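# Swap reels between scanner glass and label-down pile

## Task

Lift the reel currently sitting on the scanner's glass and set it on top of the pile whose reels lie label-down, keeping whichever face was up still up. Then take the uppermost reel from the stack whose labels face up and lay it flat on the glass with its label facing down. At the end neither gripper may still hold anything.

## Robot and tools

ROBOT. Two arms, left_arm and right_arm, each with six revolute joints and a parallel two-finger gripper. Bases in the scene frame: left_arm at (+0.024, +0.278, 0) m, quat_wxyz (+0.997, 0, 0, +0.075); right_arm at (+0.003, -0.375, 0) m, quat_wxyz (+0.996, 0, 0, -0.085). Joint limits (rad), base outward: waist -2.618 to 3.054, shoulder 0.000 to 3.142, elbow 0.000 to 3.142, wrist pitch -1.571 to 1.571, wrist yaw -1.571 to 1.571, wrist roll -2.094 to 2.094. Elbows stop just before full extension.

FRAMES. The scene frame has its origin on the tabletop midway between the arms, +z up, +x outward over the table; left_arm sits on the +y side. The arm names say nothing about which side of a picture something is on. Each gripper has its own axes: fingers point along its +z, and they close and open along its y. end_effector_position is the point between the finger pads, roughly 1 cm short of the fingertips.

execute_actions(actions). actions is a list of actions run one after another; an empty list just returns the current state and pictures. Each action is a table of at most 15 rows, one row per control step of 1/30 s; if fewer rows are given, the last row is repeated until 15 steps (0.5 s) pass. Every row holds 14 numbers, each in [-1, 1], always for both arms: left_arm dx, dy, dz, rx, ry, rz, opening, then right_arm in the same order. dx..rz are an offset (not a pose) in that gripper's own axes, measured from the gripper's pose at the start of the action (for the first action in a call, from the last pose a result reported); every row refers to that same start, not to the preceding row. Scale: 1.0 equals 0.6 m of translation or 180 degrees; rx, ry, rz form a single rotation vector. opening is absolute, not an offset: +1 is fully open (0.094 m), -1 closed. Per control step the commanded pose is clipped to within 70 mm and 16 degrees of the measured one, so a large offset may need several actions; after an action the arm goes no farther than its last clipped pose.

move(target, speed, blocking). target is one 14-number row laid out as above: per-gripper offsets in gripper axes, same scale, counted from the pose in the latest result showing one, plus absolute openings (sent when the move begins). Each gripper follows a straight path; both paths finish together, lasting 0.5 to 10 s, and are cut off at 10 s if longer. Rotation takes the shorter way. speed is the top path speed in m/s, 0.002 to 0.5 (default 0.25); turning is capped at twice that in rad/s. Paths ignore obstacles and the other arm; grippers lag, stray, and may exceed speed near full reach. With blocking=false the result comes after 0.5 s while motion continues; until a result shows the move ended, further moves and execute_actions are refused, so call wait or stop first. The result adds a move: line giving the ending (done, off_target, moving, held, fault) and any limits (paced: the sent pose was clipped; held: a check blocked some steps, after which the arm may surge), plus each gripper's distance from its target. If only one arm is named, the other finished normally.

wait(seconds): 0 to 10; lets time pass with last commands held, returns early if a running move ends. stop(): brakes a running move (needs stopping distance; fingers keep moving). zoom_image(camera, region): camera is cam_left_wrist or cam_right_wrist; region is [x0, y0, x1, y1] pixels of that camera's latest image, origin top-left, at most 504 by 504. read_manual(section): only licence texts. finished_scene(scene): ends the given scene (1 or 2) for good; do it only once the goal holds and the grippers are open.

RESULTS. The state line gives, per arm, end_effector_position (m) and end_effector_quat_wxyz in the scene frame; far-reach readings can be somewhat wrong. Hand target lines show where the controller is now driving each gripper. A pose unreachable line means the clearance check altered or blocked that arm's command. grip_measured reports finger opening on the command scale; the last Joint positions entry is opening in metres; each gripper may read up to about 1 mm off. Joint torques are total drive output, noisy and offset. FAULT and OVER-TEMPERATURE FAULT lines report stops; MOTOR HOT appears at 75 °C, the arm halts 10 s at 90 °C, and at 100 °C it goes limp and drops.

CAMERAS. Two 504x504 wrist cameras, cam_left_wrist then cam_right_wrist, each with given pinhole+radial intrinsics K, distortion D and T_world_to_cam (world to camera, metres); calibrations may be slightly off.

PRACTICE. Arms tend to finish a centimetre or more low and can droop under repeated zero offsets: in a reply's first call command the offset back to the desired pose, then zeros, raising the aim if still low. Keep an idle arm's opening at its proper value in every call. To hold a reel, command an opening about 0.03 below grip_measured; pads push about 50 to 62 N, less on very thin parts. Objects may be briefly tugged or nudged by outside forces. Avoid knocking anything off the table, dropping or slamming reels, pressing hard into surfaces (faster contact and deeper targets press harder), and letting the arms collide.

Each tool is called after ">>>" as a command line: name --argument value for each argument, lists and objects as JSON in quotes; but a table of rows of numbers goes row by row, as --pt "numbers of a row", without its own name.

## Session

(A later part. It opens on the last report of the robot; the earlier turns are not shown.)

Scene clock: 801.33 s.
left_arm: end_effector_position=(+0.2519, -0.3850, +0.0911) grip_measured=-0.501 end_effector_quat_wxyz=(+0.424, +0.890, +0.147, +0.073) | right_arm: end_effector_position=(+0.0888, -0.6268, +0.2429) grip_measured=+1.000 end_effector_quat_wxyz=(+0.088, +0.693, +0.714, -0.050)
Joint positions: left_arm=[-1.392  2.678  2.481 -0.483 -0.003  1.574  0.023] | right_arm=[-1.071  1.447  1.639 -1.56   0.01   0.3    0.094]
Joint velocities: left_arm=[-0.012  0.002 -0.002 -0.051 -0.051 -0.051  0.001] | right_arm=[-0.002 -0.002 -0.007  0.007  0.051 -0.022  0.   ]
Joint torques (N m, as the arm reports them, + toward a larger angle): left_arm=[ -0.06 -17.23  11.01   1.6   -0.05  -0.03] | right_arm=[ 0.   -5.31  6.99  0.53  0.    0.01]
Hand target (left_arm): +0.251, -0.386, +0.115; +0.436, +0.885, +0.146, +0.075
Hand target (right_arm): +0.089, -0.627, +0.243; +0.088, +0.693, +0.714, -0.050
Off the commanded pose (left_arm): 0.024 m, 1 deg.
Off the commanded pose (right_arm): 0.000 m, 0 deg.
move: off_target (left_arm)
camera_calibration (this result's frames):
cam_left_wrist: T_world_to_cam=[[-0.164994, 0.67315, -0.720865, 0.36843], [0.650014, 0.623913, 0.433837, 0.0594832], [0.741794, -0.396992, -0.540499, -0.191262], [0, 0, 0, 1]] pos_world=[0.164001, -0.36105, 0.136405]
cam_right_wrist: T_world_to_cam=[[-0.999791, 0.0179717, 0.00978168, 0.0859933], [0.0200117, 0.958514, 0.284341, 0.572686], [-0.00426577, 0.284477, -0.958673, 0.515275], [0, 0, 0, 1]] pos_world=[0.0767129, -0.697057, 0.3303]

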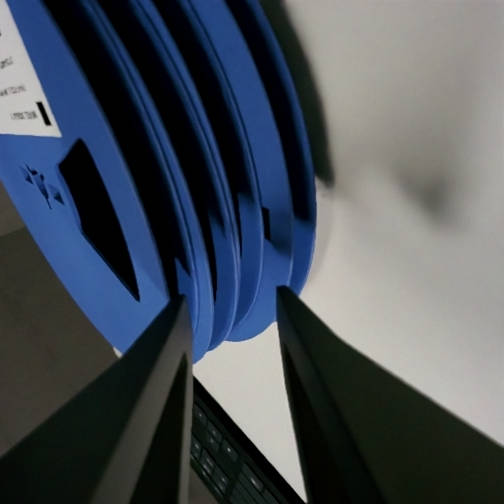

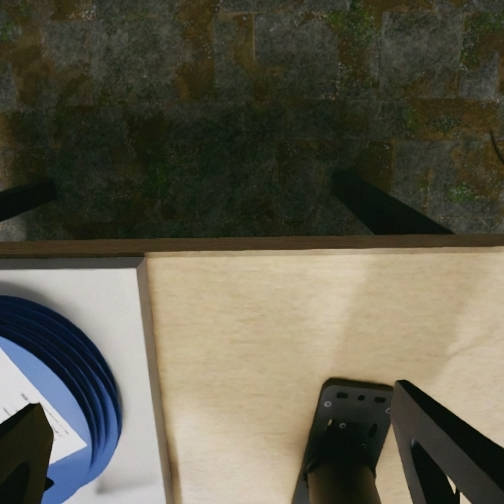

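>>> execute_actions --actions '[[[0,0.03,0,0,0,0,-0.5,0,0,0,0,0,0,1]],[[0,0.038,0.022,0,0,0,-0.5,0,0,0,0,0,0,1]],[[0,0,0,0,0,0,-0.5,0,0,0,0,0,0,1]]]'

Scene clock: 807.13 s.
left_arm: end_effector_position=(+0.2626, -0.4161, +0.1021) grip_measured=-0.501 end_effector_quat_wxyz=(+0.479, +0.862, +0.142, +0.082) | right_arm: end_effector_position=(+0.0888, -0.6268, +0.2429) grip_measured=+1.000 end_effector_quat_wxyz=(+0.088, +0.693, +0.714, -0.050)
Joint positions: left_arm=[-1.392  2.891  2.848 -0.514 -0.003  1.574  0.023] | right_arm=[-1.071  1.447  1.639 -1.56   0.01   0.3    0.094]
Joint velocities: left_arm=[ 0.002 -0.002 -0.017 -0.022  0.022 -0.007 -0.001] | right_arm=[ 0.007 -0.007 -0.002  0.037 -0.051  0.007  0.   ]
Joint torques (N m, as the arm reports them, + toward a larger angle): left_arm=[  0.03 -16.12   8.16   1.88  -0.04  -0.03] | right_arm=[ 0.06 -5.35  7.01  0.53  0.    0.02]
Hand target (left_arm): +0.263, -0.416, +0.102; +0.479, +0.862, +0.142, +0.082
Hand target (right_arm): +0.089, -0.627, +0.243; +0.088, +0.693, +0.714, -0.050
Off the commanded pose (left_arm): 0.000 m, 0 deg.
Off the commanded pose (right_arm): 0.000 m, 0 deg.
elbow stopped short (left arm): the move would have taken joint 3 (elbow) straighter than the controller allows; a more bent joint 3 avoids this.
camera_calibration (this result's frames):
cam_left_wrist: T_world_to_cam=[[-0.134443, 0.583785, -0.8007, 0.362023], [0.633603, 0.671917, 0.383504, 0.0965706], [0.761887, -0.455766, -0.460223, -0.243402], [0, 0, 0, 1]] pos_world=[0.172929, -0.387165, 0.140817]
cam_right_wrist: T_world_to_cam=[[-0.999791, 0.0179717, 0.00978168, 0.0859933], [0.0200117, 0.958514, 0.284341, 0.572686], [-0.00426577, 0.284477, -0.958673, 0.515275], [0, 0, 0, 1]] pos_world=[0.0767129, -0.697057, 0.3303]

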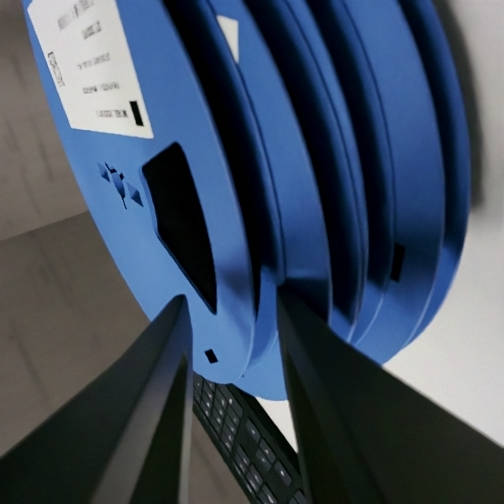

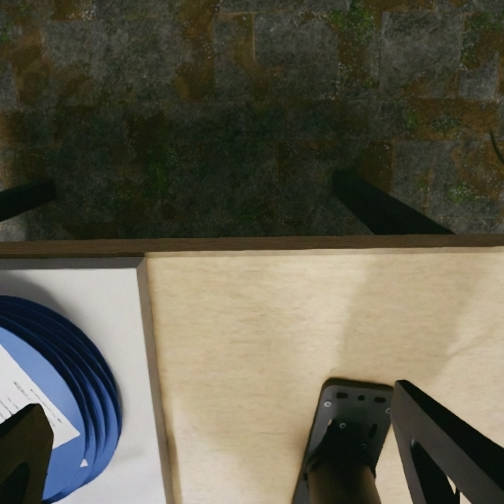

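>>> execute_actions --actions '[[[0,0,0,0,0,0,-0.8,0,0,0,0,0,0,1]],[[0,0,0,0,0,0,-1,0,0,0,0,0,0,1]]]'

Scene clock: 813.43 s.
left_arm: end_effector_position=(+0.2633, -0.4181, +0.1047) grip_measured=-0.976 end_effector_quat_wxyz=(+0.486, +0.859, +0.142, +0.083) | right_arm: end_effector_position=(+0.0888, -0.6268, +0.2429) grip_measured=+1.000 end_effector_quat_wxyz=(+0.088, +0.693, +0.714, -0.050)
Joint positions: left_arm=[-1.392  2.893  2.848 -0.496 -0.003  1.574  0.001] | right_arm=[-1.071  1.447  1.639 -1.56   0.01   0.3    0.094]
Joint velocities: left_arm=[-0.002  0.002 -0.017 -0.007 -0.037 -0.022 -0.001] | right_arm=[-0.012  0.012  0.007 -0.037 -0.095  0.007  0.   ]
Joint torques (N m, as the arm reports them, + toward a larger angle): left_arm=[  0.01 -16.25   7.85   1.73  -0.04  -0.03] | right_arm=[ 0.06 -5.37  6.99  0.52  0.01  0.02]
Hand target (left_arm): +0.263, -0.416, +0.101; +0.478, +0.863, +0.142, +0.082
Hand target (right_arm): +0.089, -0.627, +0.243; +0.088, +0.693, +0.714, -0.050
Off the commanded pose (left_arm): 0.004 m, 1 deg.
Off the commanded pose (right_arm): 0.000 m, 0 deg.
camera_calibration (this result's frames):
cam_left_wrist: T_world_to_cam=[[-0.130369, 0.571867, -0.809921, 0.360286], [0.63168, 0.677542, 0.376719, 0.100112], [0.764189, -0.462499, -0.449567, -0.24826], [0, 0, 0, 1]] pos_world=[0.173449, -0.388686, 0.142479]
cam_right_wrist: T_world_to_cam=[[-0.999791, 0.0179717, 0.00978168, 0.0859933], [0.0200117, 0.958514, 0.284341, 0.572686], [-0.00426577, 0.284477, -0.958673, 0.515275], [0, 0, 0, 1]] pos_world=[0.0767129, -0.697057, 0.3303]

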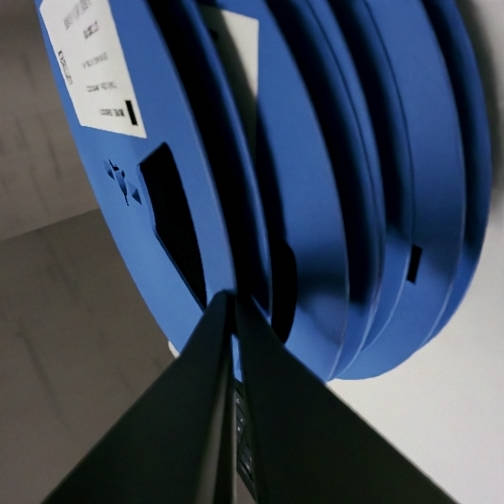

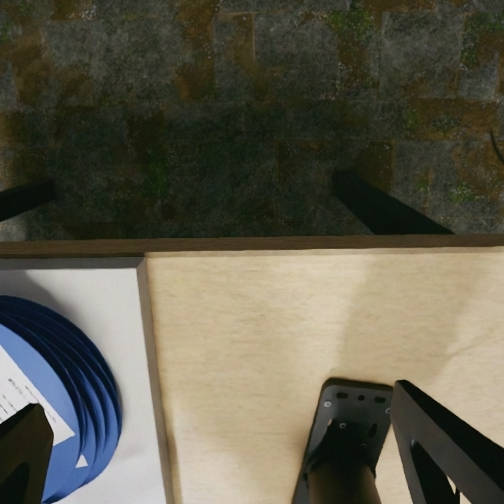

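>>> move --target '[0,0.25,-0.22,0.2,0,0,-1,0,0,0,0,0,0,1]' --speed 0.05

Scene clock: 824.30 s.
left_arm: end_effector_position=(+0.2505, -0.3809, +0.2425) grip_measured=-0.988 end_effector_quat_wxyz=(+0.510, +0.845, +0.140, +0.087) | right_arm: end_effector_position=(+0.0888, -0.6268, +0.2429) grip_measured=+1.000 end_effector_quat_wxyz=(+0.088, +0.693, +0.714, -0.050)
Joint positions: left_arm=[-1.392  2.633  2.848 -0.7   -0.003  1.574  0.001] | right_arm=[-1.071  1.447  1.639 -1.56   0.01   0.3    0.094]
Joint velocities: left_arm=[-0.027  0.012  0.002  0.051 -0.037 -0.037 -0.001] | right_arm=[ 0.012 -0.012  0.007  0.037  0.007 -0.037  0.   ]
Joint torques (N m, as the arm reports them, + toward a larger angle): left_arm=[ -0.38 -18.25  10.17   2.25  -0.07  -0.03] | right_arm=[ 0.   -5.33  7.    0.53  0.    0.02]
Hand target (left_arm): +0.246, -0.378, +0.291; +0.551, +0.818, +0.134, +0.093
Hand target (right_arm): +0.089, -0.627, +0.243; +0.088, +0.693, +0.714, -0.050
Off the commanded pose (left_arm): 0.059 m, 39 deg; position and orientation clipped at the last step of the last action.
Off the commanded pose (right_arm): 0.000 m, 0 deg.
elbow stopped short (left arm): the move would have taken joint 3 (elbow) straighter than the controller allows; a more bent joint 3 avoids this.
move: off_target (left_arm); limits=paced
camera_calibration (this result's frames):
cam_left_wrist: T_world_to_cam=[[-0.115284, 0.527742, -0.841545, 0.436049], [0.625028, 0.696998, 0.351472, 0.0461776], [0.772042, -0.48547, -0.410206, -0.179576], [0, 0, 0, 1]] pos_world=[0.160048, -0.349486, 0.277061]
cam_right_wrist: T_world_to_cam=[[-0.999791, 0.0179717, 0.00978168, 0.0859933], [0.0200117, 0.958514, 0.284341, 0.572686], [-0.00426577, 0.284477, -0.958673, 0.515275], [0, 0, 0, 1]] pos_world=[0.0767129, -0.697057, 0.3303]

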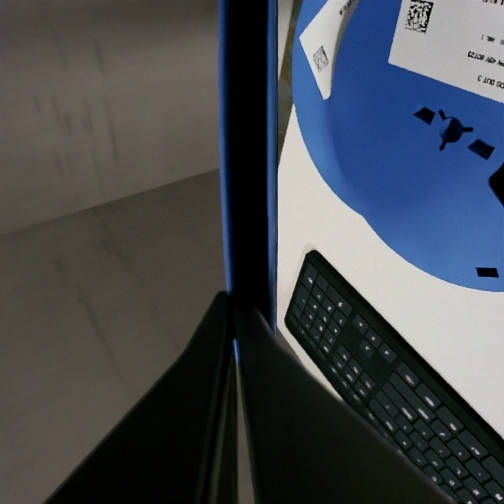

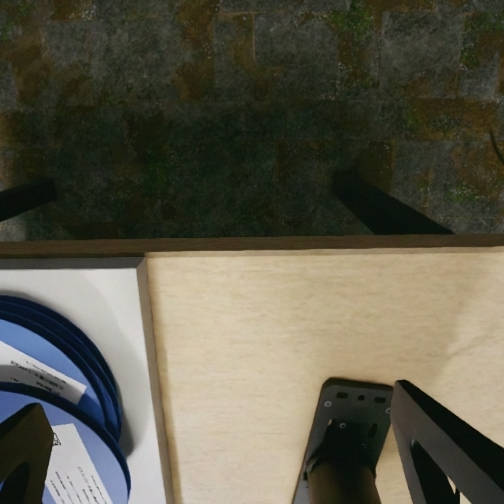

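>>> move --target '[0.078,-0.16,-0.345,0.26,0,0,-1,0,0,0,0,0,0,1]' --speed 0.05

Scene clock: 841.67 s.
left_arm: end_effector_position=(+0.2175, -0.1564, +0.2398) grip_measured=-0.988 end_effector_quat_wxyz=(+0.176, +0.969, +0.169, +0.038) | right_arm: end_effector_position=(+0.0888, -0.6268, +0.2429) grip_measured=+1.000 end_effector_quat_wxyz=(+0.088, +0.693, +0.714, -0.050)
Joint positions: left_arm=[-1.299  2.231  2.603 -1.582  0.014  1.647  0.001] | right_arm=[-1.071  1.447  1.639 -1.56   0.01   0.3    0.094]
Joint velocities: left_arm=[-0.002 -0.002 -0.007 -0.022 -0.007 -0.007  0.   ] | right_arm=[-0.027  0.002 -0.002  0.037 -0.066 -0.007  0.   ]
Joint torques (N m, as the arm reports them, + toward a larger angle): left_arm=[  0.71 -13.75   5.17   0.97   0.07   0.08] | right_arm=[ 0.03 -5.36  6.97  0.53  0.02  0.01]
Hand target (left_arm): +0.217, -0.150, +0.253; +0.188, +0.967, +0.168, +0.037
Hand target (right_arm): +0.089, -0.627, +0.243; +0.088, +0.693, +0.714, -0.050
Off the commanded pose (left_arm): 0.016 m, 5 deg.
Off the commanded pose (right_arm): 0.000 m, 0 deg.
elbow stopped short (left arm): the move would have taken joint 3 (elbow) straighter than the controller allows; a more bent joint 3 avoids this.
joint sent to its limit (left arm) — the command would take joint 4 (wrist pitch) past its lower limit, so that joint was sent only as far as its limit.
move: off_target (left_arm)
camera_calibration (this result's frames):
cam_left_wrist: T_world_to_cam=[[-0.268276, 0.923877, -0.27291, 0.270309], [0.724969, 0.380179, 0.574355, -0.213449], [0.634388, -0.0437655, -0.771775, 0.13947], [0, 0, 0, 1]] pos_world=[0.138783, -0.162479, 0.304005]
cam_right_wrist: T_world_to_cam=[[-0.999791, 0.0179717, 0.00978168, 0.0859933], [0.0200117, 0.958514, 0.284341, 0.572686], [-0.00426577, 0.284477, -0.958673, 0.515275], [0, 0, 0, 1]] pos_world=[0.0767129, -0.697057, 0.3303]

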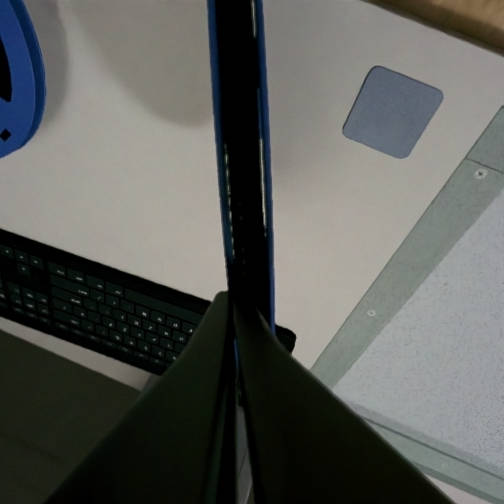

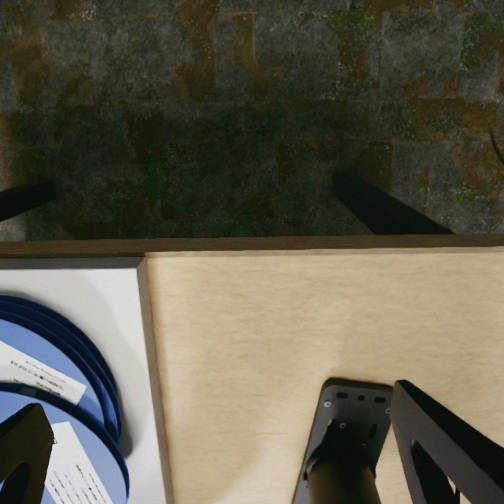

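>>> move --target '[0,0,0,0,0,-0.5,-1,0,0,0,0,0,0,1]' --speed 0.25

>>> move --target '[0,0,0,0,0,-0.5,-1,0,0,0,0,0,0,1]' --speed 0.25

Scene clock: 856.40 s.
left_arm: end_effector_position=(+0.2175, -0.1563, +0.2396) grip_measured=-0.988 end_effector_quat_wxyz=(+0.151, +0.571, +0.801, -0.096) | right_arm: end_effector_position=(+0.0888, -0.6268, +0.2429) grip_measured=+1.000 end_effector_quat_wxyz=(+0.088, +0.693, +0.714, -0.050)
Joint positions: left_arm=[-1.299  2.231  2.602 -1.582  0.014  0.089  0.001] | right_arm=[-1.071  1.447  1.639 -1.56   0.01   0.3    0.094]
Joint velocities: left_arm=[-0.007  0.007 -0.007 -0.007 -0.066 -0.037 -0.   ] | right_arm=[ 0.007 -0.007 -0.002 -0.051  0.022 -0.11   0.   ]
Joint torques (N m, as the arm reports them, + toward a larger angle): left_arm=[  0.03 -11.     6.26   1.    -0.03  -0.13] | right_arm=[ 0.01 -5.35  7.    0.53  0.    0.01]
Hand target (left_arm): +0.218, -0.156, +0.240; +0.151, +0.566, +0.805, -0.098
Hand target (right_arm): +0.089, -0.627, +0.243; +0.088, +0.693, +0.714, -0.050
Off the commanded pose (left_arm): 0.000 m, 1 deg.
Off the commanded pose (right_arm): 0.000 m, 0 deg.
move: done
camera_calibration (this result's frames):
cam_left_wrist: T_world_to_cam=[[-0.967979, -0.247989, 0.0389538, 0.164511], [-0.231526, 0.941928, 0.243244, 0.161849], [-0.0970136, 0.226437, -0.969183, 0.387931], [0, 0, 0, 1]] pos_world=[0.23435, -0.199495, 0.330199]
cam_right_wrist: T_world_to_cam=[[-0.999791, 0.0179717, 0.00978168, 0.0859933], [0.0200117, 0.958514, 0.284341, 0.572686], [-0.00426577, 0.284477, -0.958673, 0.515275], [0, 0, 0, 1]] pos_world=[0.0767129, -0.697057, 0.3303]

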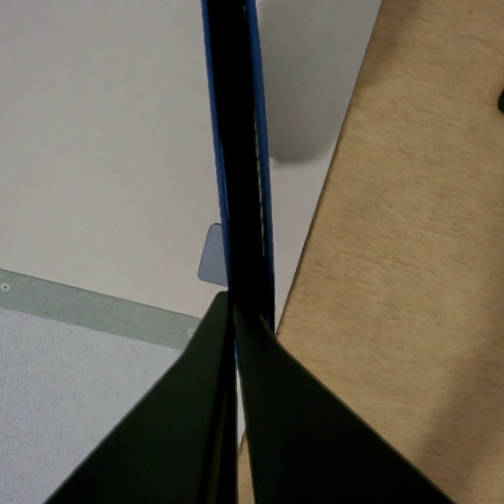

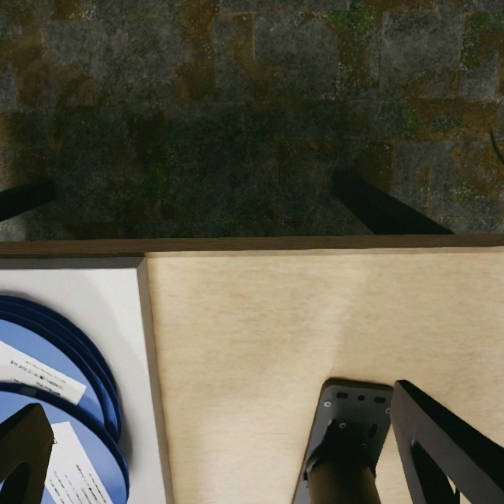

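Scene clock: 860.10 s.
left_arm: end_effector_position=(+0.2175, -0.1563, +0.2396) grip_measured=-0.988 end_effector_quat_wxyz=(+0.040, -0.157, +0.971, -0.175) | right_arm: end_effector_position=(+0.0888, -0.6268, +0.2429) grip_measured=+1.000 end_effector_quat_wxyz=(+0.088, +0.693, +0.714, -0.050)
Joint positions: left_arm=[-1.299  2.231  2.602 -1.582  0.014 -1.471  0.001] | right_arm=[-1.071  1.447  1.639 -1.56   0.01   0.3    0.094]
Joint velocities: left_arm=[-0.007  0.012  0.002 -0.007 -0.095 -0.007 -0.001] | right_arm=[ 0.002 -0.012 -0.007  0.022  0.022 -0.095  0.   ]
Joint torques (N m, as the arm reports them, + toward a larger angle): left_arm=[  0.02 -10.99   6.2    0.99  -0.03  -0.11] | right_arm=[ 0.03 -5.35  6.97  0.53  0.01  0.02]
Hand target (left_arm): +0.218, -0.156, +0.240; +0.039, -0.162, +0.970, -0.175
Hand target (right_arm): +0.089, -0.627, +0.243; +0.088, +0.693, +0.714, -0.050
Off the commanded pose (left_arm): 0.000 m, 1 deg.
Off the commanded pose (right_arm): 0.000 m, 0 deg.
move: done
camera_calibration (this result's frames):
cam_left_wrist: T_world_to_cam=[[0.223398, -0.876538, 0.42635, -0.285677], [-0.87814, 0.00884991, 0.478321, 0.100346], [-0.42304, -0.481251, -0.767746, 0.299981], [0, 0, 0, 1]] pos_world=[0.278842, -0.106928, 0.30411]
cam_right_wrist: T_world_to_cam=[[-0.999791, 0.0179717, 0.00978168, 0.0859933], [0.0200117, 0.958514, 0.284341, 0.572686], [-0.00426577, 0.284477, -0.958673, 0.515275], [0, 0, 0, 1]] pos_world=[0.0767129, -0.697057, 0.3303]

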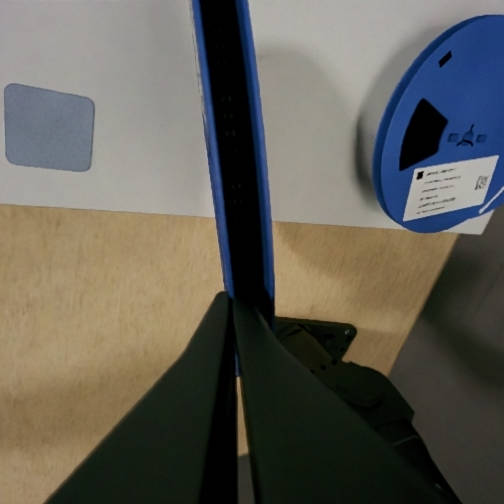

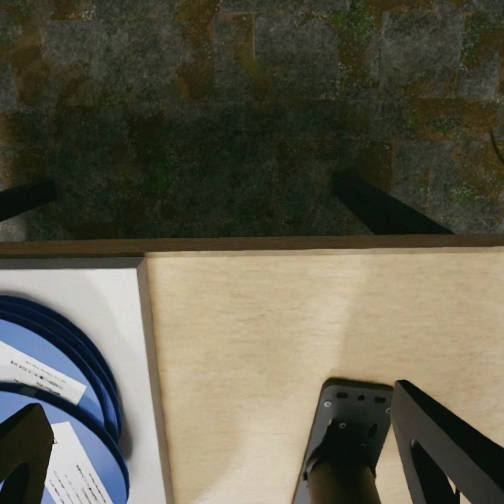

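>>> move --target '[-0.367,0.338,-0.118,-0.005,-0.074,-0.197,-1,0,0,0,0,0,0,1]' --speed 0.06

Scene clock: 873.97 s.
left_arm: end_effector_position=(+0.3568, +0.1143, +0.2307) grip_measured=-0.988 end_effector_quat_wxyz=(+0.079, -0.470, +0.869, -0.136) | right_arm: end_effector_position=(+0.0888, -0.6268, +0.2429) grip_measured=+1.000 end_effector_quat_wxyz=(+0.088, +0.693, +0.714, -0.050)
Joint positions: left_arm=[-0.595  1.713  1.825 -1.367  0.032 -1.441  0.001] | right_arm=[-1.071  1.447  1.639 -1.56   0.01   0.3    0.094]
Joint velocities: left_arm=[ 0.012 -0.027 -0.012 -0.022  0.051  0.066  0.   ] | right_arm=[ 0.012  0.007 -0.002 -0.081  0.066 -0.037  0.   ]
Joint torques (N m, as the arm reports them, + toward a larger angle): left_arm=[ 0.53 -9.69  6.23  1.18  0.06  0.11] | right_arm=[-0.02 -5.38  6.99  0.52  0.01  0.02]
Hand target (left_arm): +0.358, +0.115, +0.242; +0.093, -0.464, +0.867, -0.158
Hand target (right_arm): +0.089, -0.627, +0.243; +0.088, +0.693, +0.714, -0.050
Off the commanded pose (left_arm): 0.009 m, 3 deg.
Off the commanded pose (right_arm): 0.000 m, 0 deg.
move: off_target (left_arm)
camera_calibration (this result's frames):
cam_left_wrist: T_world_to_cam=[[0.736412, -0.554131, 0.388119, -0.28691], [-0.67332, -0.544459, 0.500205, 0.209576], [-0.0658638, -0.629685, -0.774053, 0.373275], [0, 0, 0, 1]] pos_world=[0.376981, 0.190165, 0.295459]
cam_right_wrist: T_world_to_cam=[[-0.999791, 0.0179717, 0.00978168, 0.0859933], [0.0200117, 0.958514, 0.284341, 0.572686], [-0.00426577, 0.284477, -0.958673, 0.515275], [0, 0, 0, 1]] pos_world=[0.0767129, -0.697057, 0.3303]

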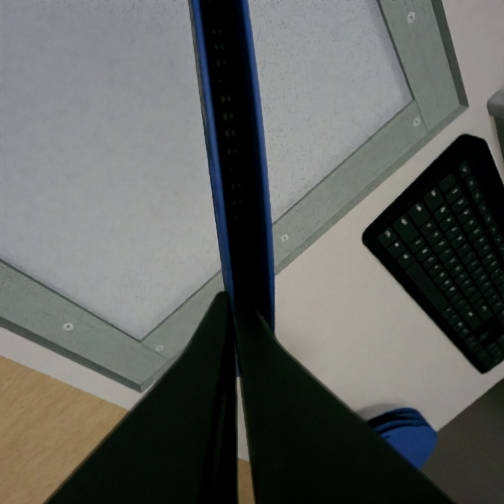

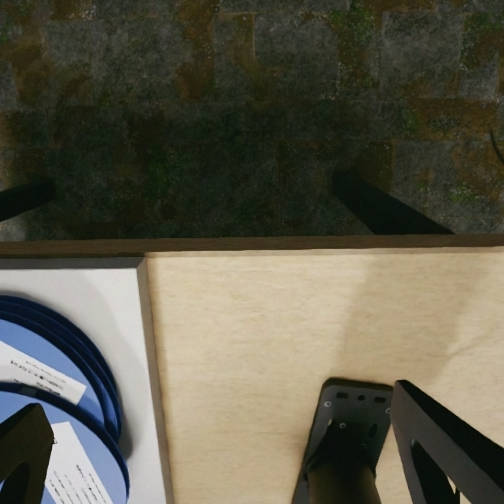

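>>> move --target '[0.007,0.132,0.075,0.12,0,0,-1,0,0,0,0,0,0,1]' --speed 0.04

Scene clock: 887.57 s.
left_arm: end_effector_position=(+0.3059, +0.1438, +0.1601) grip_measured=-0.988 end_effector_quat_wxyz=(+0.160, -0.449, +0.830, -0.289) | right_arm: end_effector_position=(+0.0888, -0.6268, +0.2429) grip_measured=+1.000 end_effector_quat_wxyz=(+0.088, +0.693, +0.714, -0.050)
Joint positions: left_arm=[-0.532  1.13   0.88  -0.656  0.116 -1.413  0.001] | right_arm=[-1.071  1.447  1.639 -1.56   0.01   0.3    0.094]
Joint velocities: left_arm=[-0.007 -0.012 -0.002  0.007  0.037  0.022 -0.   ] | right_arm=[ 0.012 -0.012 -0.017  0.037 -0.037 -0.051  0.   ]
Joint torques (N m, as the arm reports them, + toward a larger angle): left_arm=[ 0.7  -4.06  6.45  1.57  0.1   0.15] | right_arm=[ 0.03 -5.35  6.99  0.52  0.    0.02]
Hand target (left_arm): +0.305, +0.145, +0.163; +0.165, -0.444, +0.829, -0.297
Hand target (right_arm): +0.089, -0.627, +0.243; +0.088, +0.693, +0.714, -0.050
Off the commanded pose (left_arm): 0.004 m, 1 deg.
Off the commanded pose (right_arm): 0.000 m, 0 deg.
move: done
camera_calibration (this result's frames):
cam_left_wrist: T_world_to_cam=[[0.574448, -0.44878, 0.684548, -0.218731], [-0.806107, -0.455381, 0.377915, 0.274085], [0.14213, -0.768911, -0.623358, 0.266175], [0, 0, 0, 1]] pos_world=[0.30876, 0.231316, 0.212073]
cam_right_wrist: T_world_to_cam=[[-0.999791, 0.0179717, 0.00978168, 0.0859933], [0.0200117, 0.958514, 0.284341, 0.572686], [-0.00426577, 0.284477, -0.958673, 0.515275], [0, 0, 0, 1]] pos_world=[0.0767129, -0.697057, 0.3303]

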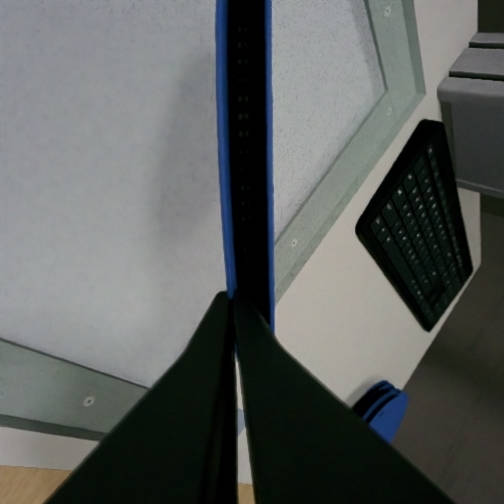

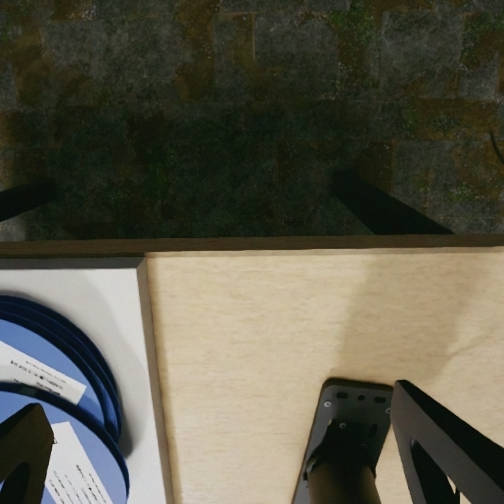

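>>> move --target '[0.005,0.14,0.11,0.08,0,0,-1,0,0,0,0,0,0,1]' --speed 0.04

Scene clock: 901.87 s.
left_arm: end_effector_position=(+0.2906, +0.1536, +0.0648) grip_measured=-0.985 end_effector_quat_wxyz=(+0.222, -0.423, +0.782, -0.400) | right_arm: end_effector_position=(+0.0888, -0.6268, +0.2429) grip_measured=+1.000 end_effector_quat_wxyz=(+0.088, +0.693, +0.714, -0.050)
Joint positions: left_arm=[-0.469  1.017  0.222  0.158  0.202 -1.413  0.001] | right_arm=[-1.071  1.447  1.639 -1.56   0.01   0.3    0.094]
Joint velocities: left_arm=[ 0.002 -0.002  0.002 -0.037 -0.007 -0.066  0.   ] | right_arm=[-0.002  0.012 -0.012 -0.022  0.007 -0.022  0.   ]
Joint torques (N m, as the arm reports them, + toward a larger angle): left_arm=[ 0.67 -0.14  5.9   1.8   0.1   0.12] | right_arm=[ 0.01 -5.36  7.    0.53  0.01  0.01]
Hand target (left_arm): +0.286, +0.156, +0.056; +0.215, -0.424, +0.788, -0.391
Hand target (right_arm): +0.089, -0.627, +0.243; +0.088, +0.693, +0.714, -0.050
Off the commanded pose (left_arm): 0.011 m, 1 deg.
Off the commanded pose (right_arm): 0.000 m, 0 deg.
move: off_target (left_arm)
camera_calibration (this result's frames):
cam_left_wrist: T_world_to_cam=[[0.393901, -0.333336, 0.85658, -0.116734], [-0.878825, -0.409598, 0.244736, 0.325023], [0.269274, -0.849186, -0.454286, 0.180885], [0, 0, 0, 1]] pos_world=[0.282912, 0.247822, 0.10262]
cam_right_wrist: T_world_to_cam=[[-0.999791, 0.0179717, 0.00978168, 0.0859933], [0.0200117, 0.958514, 0.284341, 0.572686], [-0.00426577, 0.284477, -0.958673, 0.515275], [0, 0, 0, 1]] pos_world=[0.0767129, -0.697057, 0.3303]

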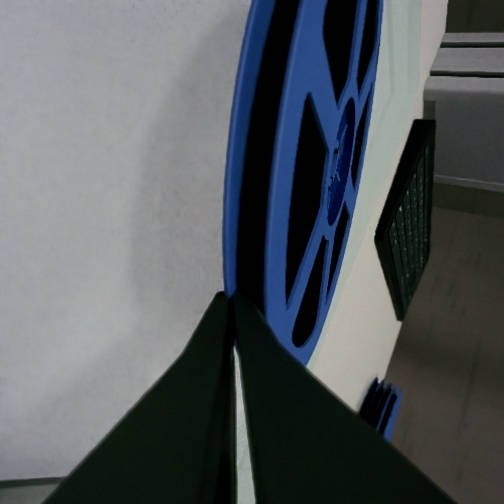

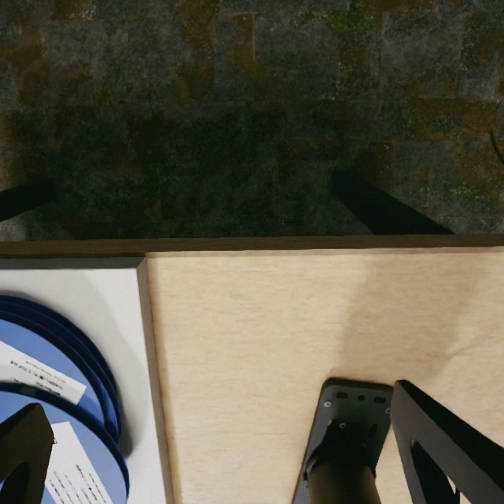

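>>> execute_actions --actions '[[[0,0.03,0.012,0,0,0,-1,0,0,0,0,0,0,1]],[[0,0,0,0,0,0,-0.7,0,0,0,0,0,0,1]],[[0,-0.005,-0.04,0,0,0,-0.7,0,0,0,0,0,0,1]],[[0,-0.01,-0.04,0,0,0,-0.7,0,0,0,0,0,0,1]]]'

>>> move --target '[0,-0.15,-0.18,-0.15,0,0,0,0,0,0,0,0,0,1]'

Scene clock: 911.00 s.
left_arm: end_effector_position=(+0.2567, +0.1708, +0.0678) grip_measured=-0.702 end_effector_quat_wxyz=(+0.218, -0.433, +0.779, -0.397) | right_arm: end_effector_position=(+0.0888, -0.6268, +0.2429) grip_measured=+1.000 end_effector_quat_wxyz=(+0.088, +0.693, +0.714, -0.050)
Joint positions: left_arm=[-0.43   0.698  0.165 -0.116  0.225 -1.408  0.014] | right_arm=[-1.071  1.447  1.639 -1.56   0.01   0.3    0.094]
Joint velocities: left_arm=[-0.017  0.007 -0.007 -0.081  0.007  0.007 -0.001] | right_arm=[ 0.022 -0.017 -0.002 -0.007 -0.066 -0.022  0.   ]
Joint torques (N m, as the arm reports them, + toward a larger angle): left_arm=[ 0.7  -0.69 11.8   1.63  0.13  0.12] | right_arm=[ 0.05 -5.35  7.01  0.52 -0.01  0.03]
Hand target (left_arm): +0.261, +0.170, +0.083; +0.227, -0.425, +0.777, -0.406
Hand target (right_arm): +0.089, -0.627, +0.243; +0.088, +0.693, +0.714, -0.050
Off the commanded pose (left_arm): 0.016 m, 2 deg.
Off the commanded pose (right_arm): 0.000 m, 0 deg.
camera_calibration (this result's frames):
cam_left_wrist: T_world_to_cam=[[0.411691, -0.321203, 0.852842, -0.106604], [-0.86824, -0.422581, 0.259969, 0.299925], [0.276892, -0.847498, -0.452854, 0.203645], [0, 0, 0, 1]] pos_world=[0.247907, 0.26509, 0.105167]
cam_right_wrist: T_world_to_cam=[[-0.999791, 0.0179717, 0.00978168, 0.0859933], [0.0200117, 0.958514, 0.284341, 0.572686], [-0.00426577, 0.284477, -0.958673, 0.515275], [0, 0, 0, 1]] pos_world=[0.0767129, -0.697057, 0.3303]

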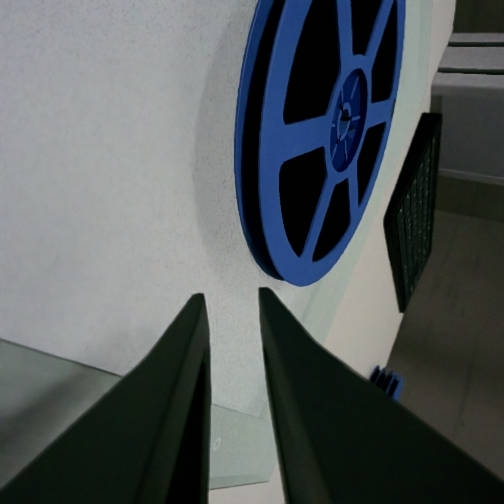

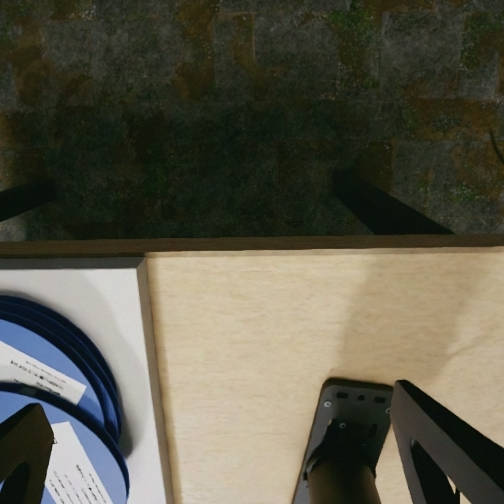

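Scene clock: 912.70 s.
left_arm: end_effector_position=(+0.2247, +0.1874, +0.2004) grip_measured=-0.002 end_effector_quat_wxyz=(+0.108, -0.479, +0.845, -0.211) | right_arm: end_effector_position=(+0.0888, -0.6268, +0.2429) grip_measured=+1.000 end_effector_quat_wxyz=(+0.088, +0.693, +0.714, -0.050)
Joint positions: left_arm=[-0.49   0.971  1.074 -1.207  0.111 -1.397  0.047] | right_arm=[-1.071  1.447  1.639 -1.56   0.01   0.3    0.094]
Joint velocities: left_arm=[-0.012 -0.002 -0.012 -0.066 -0.007  0.037  0.   ] | right_arm=[ 0.017 -0.012 -0.002 -0.022 -0.051  0.051  0.   ]
Joint torques (N m, as the arm reports them, + toward a larger angle): left_arm=[-0.66  0.23  9.73  1.   -0.13  0.01] | right_arm=[ 0.06 -5.38  7.    0.52  0.01  0.02]
Hand target (left_arm): +0.225, +0.188, +0.204; +0.111, -0.476, +0.848, -0.205
Hand target (right_arm): +0.089, -0.627, +0.243; +0.088, +0.693, +0.714, -0.050
Off the commanded pose (left_arm): 0.005 m, 1 deg.
Off the commanded pose (right_arm): 0.000 m, 0 deg.
move: done
camera_calibration (this result's frames):
cam_left_wrist: T_world_to_cam=[[0.698289, -0.47818, 0.532669, -0.171986], [-0.714267, -0.514396, 0.474573, 0.184317], [0.0470716, -0.711857, -0.700745, 0.362501], [0, 0, 0, 1]] pos_world=[0.234684, 0.27062, 0.25816]
cam_right_wrist: T_world_to_cam=[[-0.999791, 0.0179717, 0.00978168, 0.0859933], [0.0200117, 0.958514, 0.284341, 0.572686], [-0.00426577, 0.284477, -0.958673, 0.515275], [0, 0, 0, 1]] pos_world=[0.0767129, -0.697057, 0.3303]

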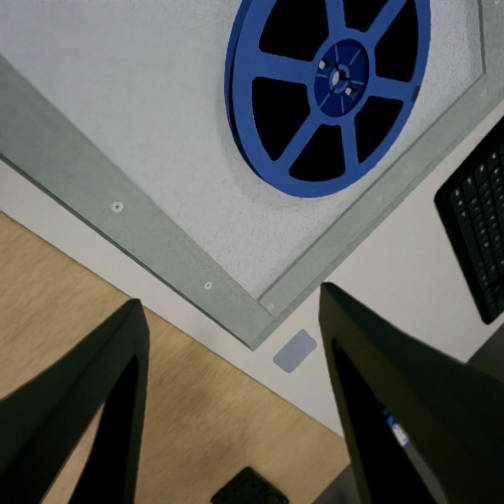

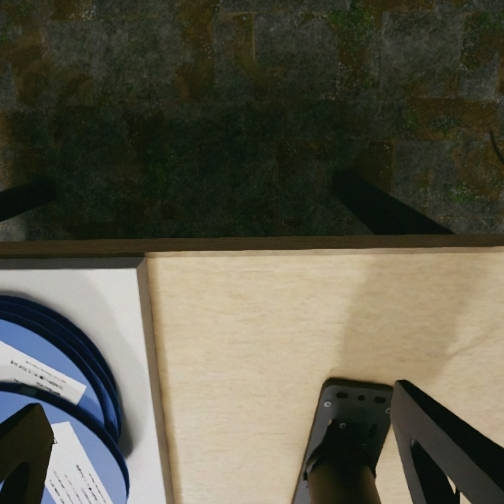

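>>> finished_scene --scene 1

The scene is finished: the task was done.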